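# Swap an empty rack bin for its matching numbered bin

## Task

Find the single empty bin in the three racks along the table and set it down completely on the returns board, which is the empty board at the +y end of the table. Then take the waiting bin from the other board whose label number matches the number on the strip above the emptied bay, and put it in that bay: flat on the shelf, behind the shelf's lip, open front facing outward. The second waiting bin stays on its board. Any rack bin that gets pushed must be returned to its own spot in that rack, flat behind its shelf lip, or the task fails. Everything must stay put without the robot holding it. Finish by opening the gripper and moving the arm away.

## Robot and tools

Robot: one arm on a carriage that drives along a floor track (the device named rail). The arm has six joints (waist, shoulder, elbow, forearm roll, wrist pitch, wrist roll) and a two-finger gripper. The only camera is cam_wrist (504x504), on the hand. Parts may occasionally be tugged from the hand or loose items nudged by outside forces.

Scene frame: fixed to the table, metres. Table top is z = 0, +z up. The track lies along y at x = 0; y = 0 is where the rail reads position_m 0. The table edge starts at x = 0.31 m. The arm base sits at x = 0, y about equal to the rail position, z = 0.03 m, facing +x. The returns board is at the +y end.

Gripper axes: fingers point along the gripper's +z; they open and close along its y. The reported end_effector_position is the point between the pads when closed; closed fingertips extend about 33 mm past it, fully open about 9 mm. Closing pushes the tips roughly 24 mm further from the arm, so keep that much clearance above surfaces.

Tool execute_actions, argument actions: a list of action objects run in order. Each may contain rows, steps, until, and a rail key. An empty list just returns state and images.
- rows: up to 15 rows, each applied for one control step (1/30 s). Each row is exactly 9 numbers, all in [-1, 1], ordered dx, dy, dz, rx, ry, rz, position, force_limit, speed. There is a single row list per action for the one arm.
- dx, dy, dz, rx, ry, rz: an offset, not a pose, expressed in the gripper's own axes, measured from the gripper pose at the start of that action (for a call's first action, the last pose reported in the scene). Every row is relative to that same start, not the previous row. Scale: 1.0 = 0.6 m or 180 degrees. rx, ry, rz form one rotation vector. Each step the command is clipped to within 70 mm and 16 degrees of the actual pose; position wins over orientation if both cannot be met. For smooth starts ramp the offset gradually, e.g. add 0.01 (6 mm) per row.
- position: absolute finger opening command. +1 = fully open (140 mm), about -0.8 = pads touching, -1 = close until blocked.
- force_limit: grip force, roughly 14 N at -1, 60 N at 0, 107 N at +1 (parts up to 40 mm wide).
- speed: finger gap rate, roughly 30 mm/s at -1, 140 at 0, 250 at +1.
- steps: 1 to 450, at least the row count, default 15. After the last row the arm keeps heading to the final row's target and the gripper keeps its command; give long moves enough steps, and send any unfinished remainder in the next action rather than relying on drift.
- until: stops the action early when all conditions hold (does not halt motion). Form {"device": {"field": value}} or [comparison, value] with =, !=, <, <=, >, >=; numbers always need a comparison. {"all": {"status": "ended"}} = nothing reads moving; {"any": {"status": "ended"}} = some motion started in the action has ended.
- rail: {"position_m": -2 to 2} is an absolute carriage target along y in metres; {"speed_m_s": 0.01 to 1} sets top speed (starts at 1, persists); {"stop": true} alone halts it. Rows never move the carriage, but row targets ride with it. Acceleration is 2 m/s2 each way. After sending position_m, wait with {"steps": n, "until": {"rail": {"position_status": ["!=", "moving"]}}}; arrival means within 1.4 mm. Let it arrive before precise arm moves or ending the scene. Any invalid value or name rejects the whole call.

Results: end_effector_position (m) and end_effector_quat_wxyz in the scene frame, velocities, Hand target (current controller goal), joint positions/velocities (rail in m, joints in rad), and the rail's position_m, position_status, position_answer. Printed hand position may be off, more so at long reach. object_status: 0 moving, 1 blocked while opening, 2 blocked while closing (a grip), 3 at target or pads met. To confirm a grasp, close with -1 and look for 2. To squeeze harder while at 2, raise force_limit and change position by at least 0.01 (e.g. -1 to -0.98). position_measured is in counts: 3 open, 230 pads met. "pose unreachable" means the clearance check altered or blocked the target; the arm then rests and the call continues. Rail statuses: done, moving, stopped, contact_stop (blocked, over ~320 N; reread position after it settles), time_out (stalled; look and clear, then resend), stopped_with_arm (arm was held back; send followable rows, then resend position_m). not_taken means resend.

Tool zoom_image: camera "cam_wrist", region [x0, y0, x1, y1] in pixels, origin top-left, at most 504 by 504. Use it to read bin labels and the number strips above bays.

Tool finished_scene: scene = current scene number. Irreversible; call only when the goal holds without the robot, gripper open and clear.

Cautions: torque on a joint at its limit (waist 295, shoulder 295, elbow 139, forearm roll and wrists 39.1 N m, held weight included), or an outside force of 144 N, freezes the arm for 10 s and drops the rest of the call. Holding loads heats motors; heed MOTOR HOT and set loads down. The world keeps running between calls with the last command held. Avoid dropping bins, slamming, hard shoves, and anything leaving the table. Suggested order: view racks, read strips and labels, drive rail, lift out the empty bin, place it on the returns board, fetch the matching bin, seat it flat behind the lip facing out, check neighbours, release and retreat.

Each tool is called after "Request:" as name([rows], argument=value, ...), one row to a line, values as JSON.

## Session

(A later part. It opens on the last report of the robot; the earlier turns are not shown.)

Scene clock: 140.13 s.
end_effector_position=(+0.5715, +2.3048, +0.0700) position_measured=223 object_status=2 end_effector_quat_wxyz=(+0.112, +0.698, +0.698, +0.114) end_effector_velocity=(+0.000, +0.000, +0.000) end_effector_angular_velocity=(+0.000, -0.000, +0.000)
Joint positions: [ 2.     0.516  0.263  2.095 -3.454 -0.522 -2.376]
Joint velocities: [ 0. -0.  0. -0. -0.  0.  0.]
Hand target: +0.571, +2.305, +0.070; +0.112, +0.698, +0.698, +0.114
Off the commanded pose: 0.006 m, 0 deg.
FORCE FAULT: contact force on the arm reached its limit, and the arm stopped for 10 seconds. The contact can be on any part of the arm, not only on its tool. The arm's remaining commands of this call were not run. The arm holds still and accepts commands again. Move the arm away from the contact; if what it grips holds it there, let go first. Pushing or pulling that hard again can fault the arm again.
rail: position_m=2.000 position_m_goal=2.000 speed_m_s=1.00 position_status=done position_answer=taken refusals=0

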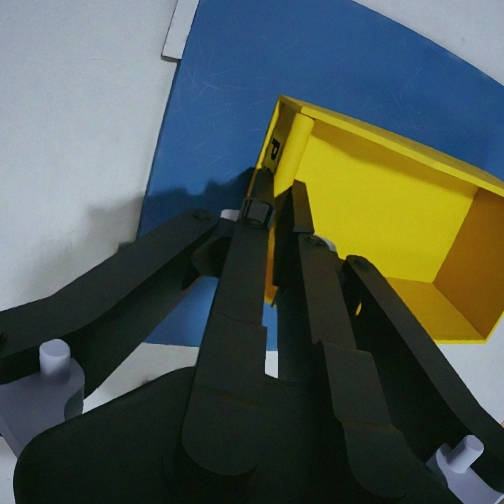

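Request:
execute_actions([
  {"rows":[[0,0,0,0,0,0,-0.45,0.5,-0.7]],"steps":15},
  {"rows":[[0,0,-0.02,0,0,0,-0.45,0.5,0],[0,0.01,-0.05,0,0,0,-0.45,0.5,0],[0,0.03,-0.1,0,0,0,-0.45,0.5,0],[0,0.103,-0.195,0.022,0,0,-0.45,0.5,0]],"steps":25},
])

Request:
execute_actions([
  {"rail":{"position_m":1.73},"rows":[[-0.03,0,0,0,0,0,-0.45,0.5,0],[-0.07,0,0,0,0,0,-0.45,0.5,0],[-0.503,0,0,0,0,0,-0.45,0.5,0]],"steps":40},
  {"rows":[[0,-0.01,0.04,0,0,0,-0.45,0.5,0],[0,-0.043,0.173,0,0,0,-0.45,0.5,0]],"steps":22},
])

Scene clock: 146.83 s.
end_effector_position=(+0.5930, +2.3046, +0.2004) position_measured=186 object_status=3 end_effector_quat_wxyz=(+0.088, +0.701, +0.702, +0.090) end_effector_velocity=(+0.000, -0.000, +0.000) end_effector_angular_velocity=(-0.000, +0.000, -0.000)
Joint positions: [ 2.     0.479  0.169  1.909 -3.293 -0.844 -2.576]
Joint velocities: [ 0.    -0.     0.    -0.001  0.    -0.001 -0.001]
Hand target: +0.593, +2.305, +0.200; +0.088, +0.701, +0.702, +0.090
Off the commanded pose: 0.000 m, 0 deg.
rail: position_m=2.000 position_m_goal=2.000 speed_m_s=1.00 position_status=done position_answer=taken refusals=0

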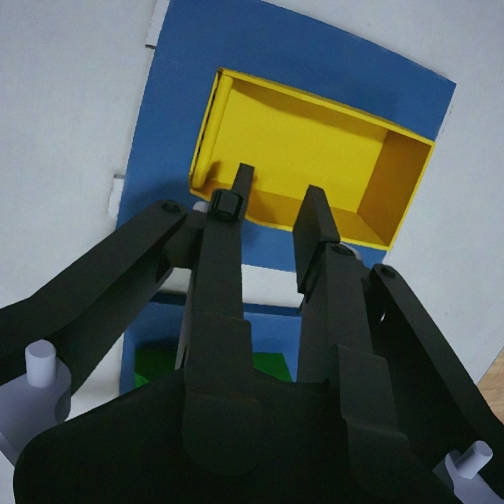

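Scene clock: 148.90 s.
end_effector_position=(+0.5948, +1.7330, +0.0930) position_measured=186 object_status=3 end_effector_quat_wxyz=(+0.088, +0.701, +0.702, +0.090) end_effector_velocity=(+0.000, +0.000, -0.001) end_effector_angular_velocity=(+0.000, +0.000, +0.000)
Joint positions: [ 1.73  -0.063  0.162  2.155 -3.108 -0.574 -3.232]
Joint velocities: [ 0.     0.     0.001  0.     0.     0.001 -0.   ]
Hand target: +0.595, +1.733, +0.093; +0.088, +0.701, +0.702, +0.090
Off the commanded pose: 0.000 m, 0 deg.
rail: position_m=1.730 position_m_goal=1.730 speed_m_s=1.00 position_status=done position_answer=taken refusals=0

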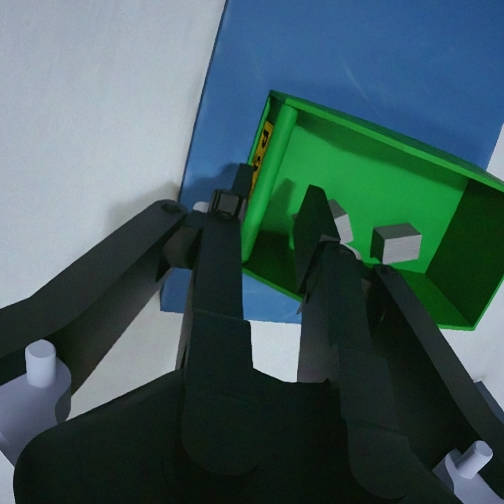

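Request:
execute_actions([
  {"rows":[[0,-0.006,0.008,0,0,0,-0.5,0.5,0],[0,-0.011,0.024,0,0,0,-0.5,0.5,0]],"steps":15},
])

Request:
zoom_image(camera="cam_wrist", region=[170,60,410,300])

Scene clock: 151.90 s.
end_effector_position=(+0.5920, +1.7331, +0.0775) position_measured=192 object_status=3 end_effector_quat_wxyz=(+0.088, +0.701, +0.702, +0.090) end_effector_velocity=(-0.000, -0.001, -0.000) end_effector_angular_velocity=(+0.000, +0.000, -0.001)
Joint positions: [ 1.73  -0.063  0.179  2.172 -3.106 -0.539 -3.235]
Joint velocities: [ 0.    -0.001  0.001  0.     0.     0.001 -0.   ]
Hand target: +0.592, +1.733, +0.077; +0.088, +0.701, +0.702, +0.090
Off the commanded pose: 0.000 m, 0 deg.
rail: position_m=1.730 position_m_goal=1.730 speed_m_s=1.00 position_status=done position_answer=taken refusals=0

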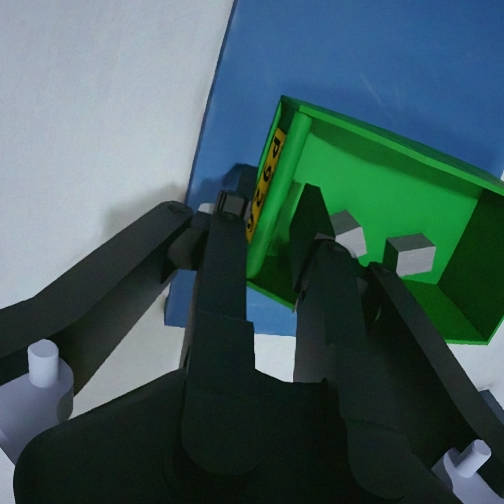

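Region (170, 60, 410, 300) of cam_wrist's 504x504 image, scaled by 2.100, with more detail than that image has.

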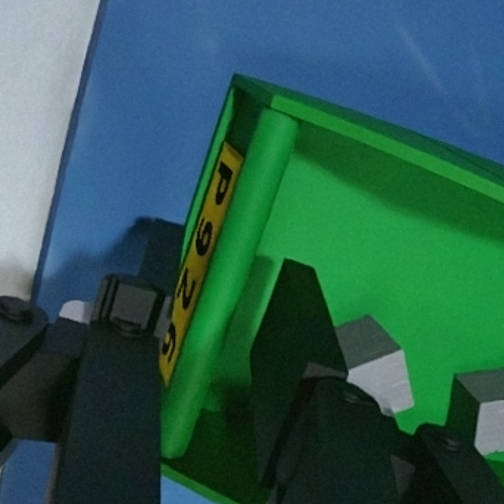

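Request:
execute_actions([
  {"rows":[[0,-0.002,0.016,0,0,0,-0.5,0.5,0]],"steps":14},
  {"rows":[[0,0,0,0,0,0,-1,1,-0.7]],"steps":20},
  {"rows":[[0,0.001,-0.005,0,0,0,-1,1,-0.7],[0,0.003,-0.012,0,0,0,-1,1,-0.7],[0,0.005,-0.02,0,0,0,-1,1,-0.7],[0,0.007,-0.03,0,0,0,-1,1,-0.7],[0,0.01,-0.04,0,0,0,-1,1,-0.7],[0,0.013,-0.055,0,0,0,-1,1,-0.7],[0,0.017,-0.07,0,0,0,-1,1,-0.7]],"steps":22},
])

Scene clock: 156.97 s.
end_effector_position=(+0.5926, +1.7330, +0.1111) position_measured=224 object_status=2 end_effector_quat_wxyz=(+0.088, +0.701, +0.702, +0.090) end_effector_velocity=(+0.000, -0.000, +0.000) end_effector_angular_velocity=(-0.000, -0.000, -0.000)
Joint positions: [ 1.73  -0.063  0.136  2.143 -3.109 -0.611 -3.23 ]
Joint velocities: [ 0.    -0.    -0.    -0.    -0.    -0.001  0.   ]
Hand target: +0.593, +1.733, +0.111; +0.088, +0.701, +0.702, +0.090
Off the commanded pose: 0.000 m, 0 deg.
rail: position_m=1.730 position_m_goal=1.730 speed_m_s=1.00 position_status=done position_answer=taken refusals=0

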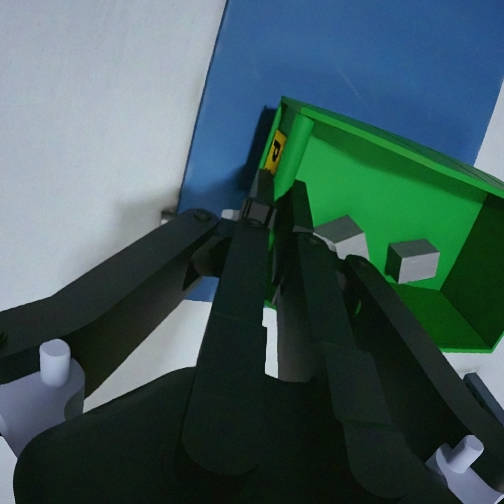

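Request:
execute_actions([
  {"rows":[[0,-0.008,-0.002,0,0,0,-1,1,-0.7],[0,-0.02,-0.005,-0.003,-0.001,0.004,-1,1,-0.7],[0,-0.035,-0.009,-0.006,-0.002,0.008,-1,1,-0.7],[0,-0.05,-0.013,-0.009,-0.003,0.013,-1,1,-0.7],[0,-0.07,-0.018,-0.012,-0.005,0.018,-1,1,-0.7],[0,-0.09,-0.023,-0.015,-0.006,0.022,-1,1,-0.7],[0,-0.115,-0.029,-0.018,-0.008,0.026,-1,1,-0.7],[0,-0.137,-0.035,-0.02,-0.0095,0.03,-1,1,-0.7]],"steps":22},
  {"rail":{"position_m":-0.385},"steps":120,"until":{"rail":{"position_status":["!=","moving"]}}},
  {"rows":[[0,-0.003,0.008,0,0,0,-1,1,-0.7],[0,-0.006,0.018,0,0,0,-1,1,-0.7],[0,-0.01,0.03,0,0,0,-1,1,-0.7],[0,-0.014,0.043,0,0,0,-1,1,-0.7]],"steps":18},
  {"rows":[[0,0.01,0.003,0,0,0,-1,1,-0.7],[0,0.02,0.007,0,0,0,-1,1,-0.7],[0,0.035,0.011,0,0,0,-1,1,-0.7],[0,0.05,0.016,0,0,0,-1,1,-0.7],[0,0.07,0.023,0,0,0,-1,1,-0.7]],"steps":18},
])

Scene clock: 167.87 s.
end_effector_position=(+0.5517, -0.3865, +0.0837) position_measured=224 object_status=2 end_effector_quat_wxyz=(+0.116, +0.731, +0.664, +0.105) end_effector_velocity=(+0.001, -0.000, -0.000) end_effector_angular_velocity=(+0.000, -0.000, -0.000)
Joint positions: [-0.385 -0.058  0.093  2.275 -3.169 -0.459 -3.079]
Joint velocities: [ 0.    -0.     0.002 -0.002  0.    -0.    -0.   ]
Hand target: +0.552, -0.386, +0.084; +0.116, +0.731, +0.664, +0.105
Off the commanded pose: 0.000 m, 0 deg.
rail: position_m=-0.385 position_m_goal=-0.385 speed_m_s=1.00 position_status=done position_answer=taken refusals=0

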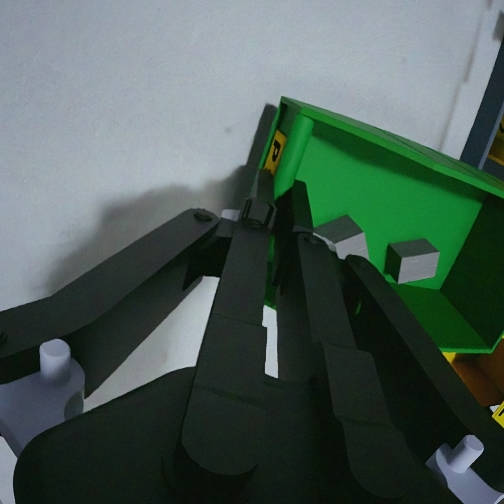

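Request:
execute_actions([
  {"rows":[[0,0.008,0.003,0,0,0,-1,1,-0.7],[0,0.016,0.005,0,0,0,-1,1,-0.7],[0,0.024,0.008,0,0,0,-1,1,-0.7],[0,0.032,0.01,0,0,0,-1,1,-0.7],[0,0.04,0.013,0,0,0,-1,1,-0.7],[0,0.05,0.016,0,0,0,-1,1,-0.7],[0,0.06,0.019,0,0,0,-1,1,-0.7],[0,0.07,0.023,0,0,0,-1,1,-0.7],[0,0.08,0.026,0,0,0,-1,1,-0.7],[0,0.09,0.029,0,0,0,-1,1,-0.7],[0,0.1,0.032,0,0,0,-1,1,-0.7],[0,0.11,0.035,0,0,0,-1,1,-0.7],[0,0.12,0.039,0,0,0,-1,1,-0.7],[0,0.133,0.043,0,0,0,-1,1,-0.7]],"steps":26},
])

Scene clock: 171.93 s.
end_effector_position=(+0.6351, -0.3946, +0.0839) position_measured=224 object_status=2 end_effector_quat_wxyz=(+0.116, +0.731, +0.664, +0.105) end_effector_velocity=(+0.001, -0.000, -0.000) end_effector_angular_velocity=(+0.000, +0.000, +0.000)
Joint positions: [-0.385 -0.064  0.211  2.129 -3.164 -0.487 -3.09 ]
Joint velocities: [ 0.    -0.     0.002 -0.002  0.    -0.001 -0.   ]
Hand target: +0.635, -0.394, +0.084; +0.116, +0.731, +0.664, +0.105
Off the commanded pose: 0.000 m, 0 deg.
rail: position_m=-0.385 position_m_goal=-0.385 speed_m_s=1.00 position_status=done position_answer=taken refusals=0

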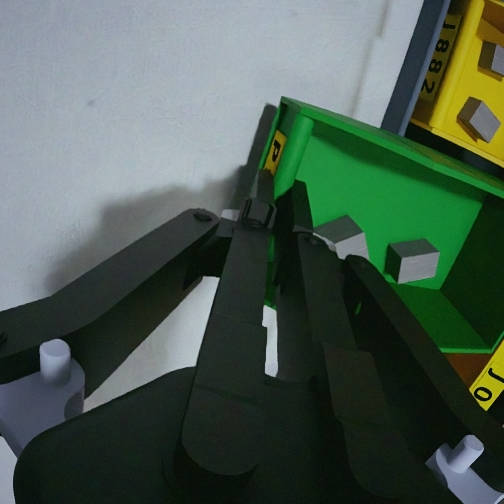

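Request:
execute_actions([
  {"rows":[[0,0.008,0.003,0.003,0,0,-1,1,-0.7],[0,0.018,0.006,0.006,0,0,-1,1,-0.7],[0,0.03,0.01,0.009,0,0,-1,1,-0.7],[0,0.042,0.014,0.012,0,0,-1,1,-0.7],[0,0.054,0.018,0.015,0,0,-1,1,-0.7],[0,0.066,0.021,0.018,0,0,-1,1,-0.7],[0,0.078,0.025,0.021,0,0,-1,1,-0.7],[0,0.09,0.029,0.024,0,0,-1,1,-0.7],[0,0.102,0.033,0.027,0,0,-1,1,-0.7],[0,0.114,0.037,0.03,0,0,-1,1,-0.7],[0,0.126,0.041,0.03,0,0,-1,1,-0.7],[0,0.138,0.045,0.03,0,0,-1,1,-0.7],[0,0.15,0.049,0.03,0,0,-1,1,-0.7],[0,0.16,0.052,0.03,0,0,-1,1,-0.7]],"steps":28},
])

Request:
zoom_image(camera="cam_wrist", region=[170,0,450,280])

Scene clock: 177.97 s.
end_effector_position=(+0.7354, -0.4042, +0.0840) position_measured=224 object_status=2 end_effector_quat_wxyz=(+0.082, +0.736, +0.668, +0.074) end_effector_velocity=(+0.001, -0.000, -0.000) end_effector_angular_velocity=(-0.000, +0.000, +0.000)
Joint positions: [-0.385 -0.07   0.375  1.875 -3.151 -0.671 -3.108]
Joint velocities: [ 0.    -0.     0.001 -0.001 -0.    -0.001 -0.   ]
Hand target: +0.736, -0.404, +0.084; +0.082, +0.736, +0.668, +0.074
Off the commanded pose: 0.000 m, 0 deg.
rail: position_m=-0.385 position_m_goal=-0.385 speed_m_s=1.00 position_status=done position_answer=taken refusals=0

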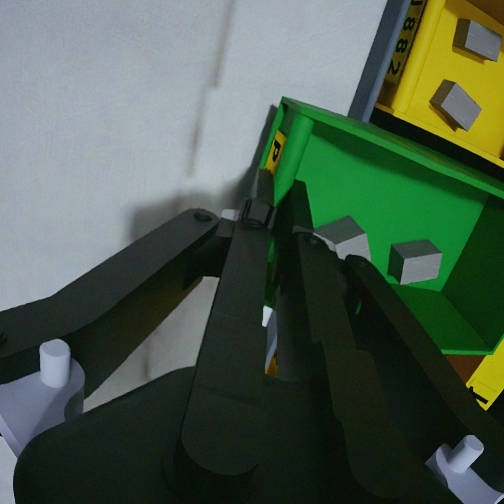

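Region (170, 0, 450, 280) of cam_wrist's 504x504 image, scaled by 1.800, with more detail than that image has.

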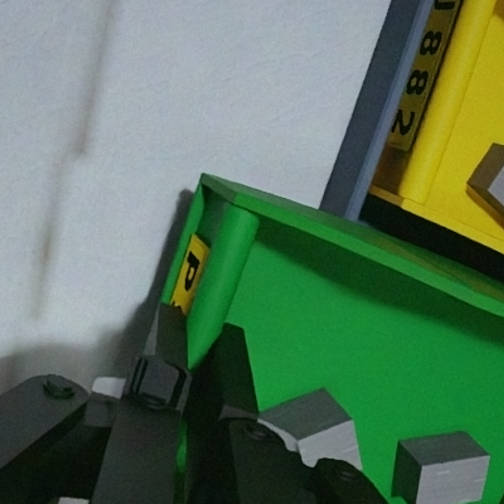

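Request:
execute_actions([
  {"rows":[[0,-0.012,-0.003,0,0,0,-1,1,-0.7]],"steps":10},
  {"rows":[[0,0,0.003,0.01,0,0,-1,1,-0.7],[0,0,0.006,0.022,0,0,-1,1,-0.7]],"steps":14},
  {"rows":[[0,0.008,0.001,0,0,0,-1,1,-0.7],[0,0.016,0.002,0,0,0,-1,1,-0.7],[0,0.024,0.004,0,0,0,-1,1,-0.7],[0,0.032,0.005,0,0,0,-1,1,-0.7],[0,0.04,0.006,0,0,0,-1,1,-0.7]],"steps":18},
])

Scene clock: 183.00 s.
end_effector_position=(+0.7531, -0.4060, +0.0808) position_measured=224 object_status=2 end_effector_quat_wxyz=(+0.056, +0.739, +0.670, +0.051) end_effector_velocity=(+0.000, -0.000, -0.000) end_effector_angular_velocity=(-0.000, +0.000, -0.000)
Joint positions: [-0.385 -0.072  0.427  1.792 -3.147 -0.771 -3.113]
Joint velocities: [ 0.    -0.     0.001 -0.001  0.    -0.    -0.   ]
Hand target: +0.753, -0.406, +0.081; +0.056, +0.739, +0.670, +0.051
Off the commanded pose: 0.000 m, 0 deg.
rail: position_m=-0.385 position_m_goal=-0.385 speed_m_s=1.00 position_status=done position_answer=taken refusals=0

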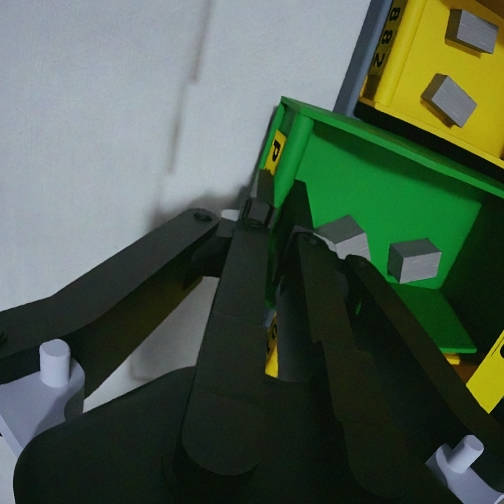

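Request:
execute_actions([
  {"rows":[[0,0.008,0.001,0,0,0,-1,1,-0.7],[0,0.016,0.002,0,0,0,-1,1,-0.7],[0,0.024,0.004,0,0,0,-1,1,-0.7],[0,0.032,0.005,0,0,0,-1,1,-0.7],[0,0.042,0.006,0,0,0,-1,1,-0.7],[0,0.052,0.008,0,0,0,-1,1,-0.7],[0,0.062,0.009,0,0,0,-1,1,-0.7]],"steps":20},
])

Scene clock: 186.20 s.
end_effector_position=(+0.7905, -0.4097, +0.0811) position_measured=224 object_status=2 end_effector_quat_wxyz=(+0.056, +0.739, +0.670, +0.051) end_effector_velocity=(+0.001, -0.000, -0.000) end_effector_angular_velocity=(+0.000, +0.000, -0.000)
Joint positions: [-0.385 -0.073  0.476  1.712 -3.146 -0.801 -3.114]
Joint velocities: [ 0.    -0.     0.001 -0.001  0.    -0.001 -0.   ]
Hand target: +0.791, -0.409, +0.081; +0.056, +0.739, +0.670, +0.051
Off the commanded pose: 0.000 m, 0 deg.
rail: position_m=-0.385 position_m_goal=-0.385 speed_m_s=1.00 position_status=done position_answer=taken refusals=0

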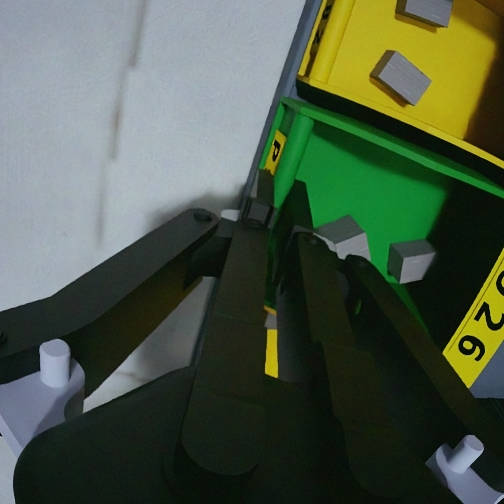

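Request:
execute_actions([
  {"rows":[[0,0.008,0.001,0,0,0,-1,1,-0.7],[0,0.017,0.003,0,0,0,-1,1,-0.7]],"steps":14},
  {"rows":[[0,-0.001,0.005,-0.004,0,0,-1,1,-0.7],[0,-0.002,0.01,-0.008,0,0,-1,1,-0.7],[0,-0.004,0.018,-0.016,0,0,-1,1,-0.7]],"steps":16},
])

Request:
zoom_image(camera="cam_wrist", region=[200,30,400,230])

Scene clock: 189.53 s.
end_effector_position=(+0.8001, -0.4107, +0.0698) position_measured=224 object_status=2 end_effector_quat_wxyz=(+0.075, +0.737, +0.668, +0.068) end_effector_velocity=(-0.000, +0.001, -0.000) end_effector_angular_velocity=(-0.000, -0.001, +0.001)
Joint positions: [-0.385 -0.073  0.481  1.736 -3.149 -0.723 -3.112]
Joint velocities: [ 0.     0.001 -0.     0.002 -0.     0.002  0.   ]
Hand target: +0.800, -0.410, +0.070; +0.075, +0.737, +0.668, +0.068
Off the commanded pose: 0.000 m, 0 deg.
rail: position_m=-0.385 position_m_goal=-0.385 speed_m_s=1.00 position_status=done position_answer=taken refusals=0

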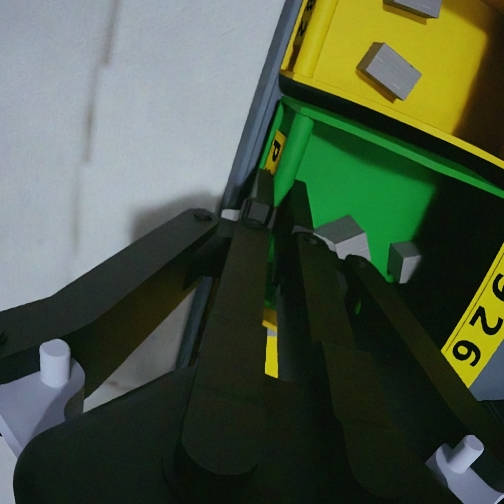

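Region (200, 30, 400, 230) of cam_wrist's 504x504 image, scaled by 2.520, with more detail than that image has.

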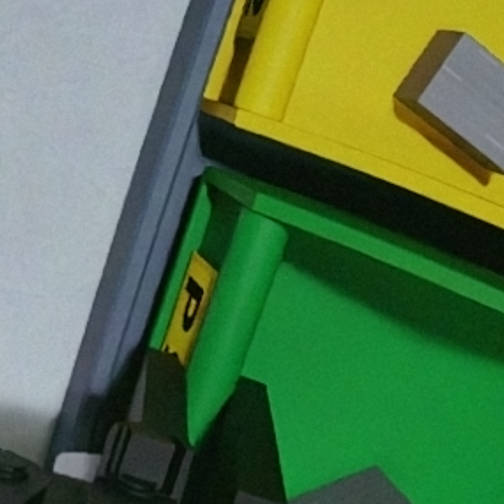

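Request:
execute_actions([
  {"rows":[[0,-0.002,0.005,-0.004,0,0,-1,1,-0.7],[0,-0.006,0.009,-0.01,0,0,-1,1,-0.7]],"steps":14},
  {"rows":[[0,0,0,0,0,0,-0.62,0,-0.8]],"steps":14},
  {"rows":[[0,0,-0.02,0,0,0,-0.62,0,0],[0,0,-0.05,0,0,0,-0.62,0,0],[0,0,-0.1,0,0,0,-0.62,0,0],[-0.1,0,-0.45,0,0,0,-0.62,0,0]],"steps":32},
])

Request:
zoom_image(camera="cam_wrist", region=[150,0,504,300])

Scene clock: 194.43 s.
end_effector_position=(+0.7296, -0.4638, +0.3264) position_measured=208 object_status=3 end_effector_quat_wxyz=(+0.086, +0.736, +0.667, +0.078) end_effector_velocity=(-0.000, -0.000, +0.002) end_effector_angular_velocity=(-0.000, -0.000, -0.000)
Joint positions: [-0.385 -0.161  0.187  1.64  -3.124 -1.081 -3.212]
Joint velocities: [ 0.    -0.001 -0.001 -0.002  0.    -0.002 -0.001]
Hand target: +0.730, -0.464, +0.327; +0.086, +0.736, +0.667, +0.078
Off the commanded pose: 0.000 m, 0 deg.
rail: position_m=-0.385 position_m_goal=-0.385 speed_m_s=1.00 position_status=done position_answer=taken refusals=0

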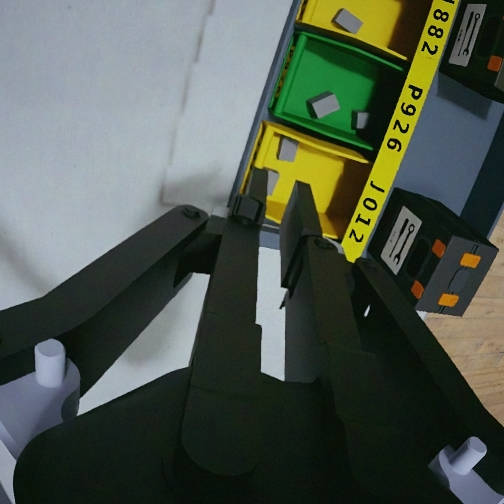

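Region (150, 0, 504, 300) of cam_wrist's 504x504 image, scaled by 1.424, with more detail than that image has; it fills the top 427 rows of this view, and the rest is white.

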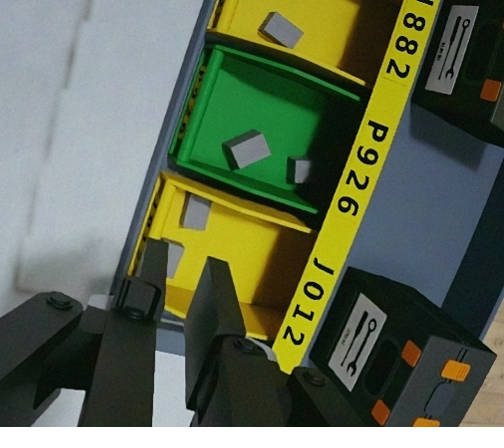

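Request:
finished_scene(scene=1)

The scene is finished: the task was done.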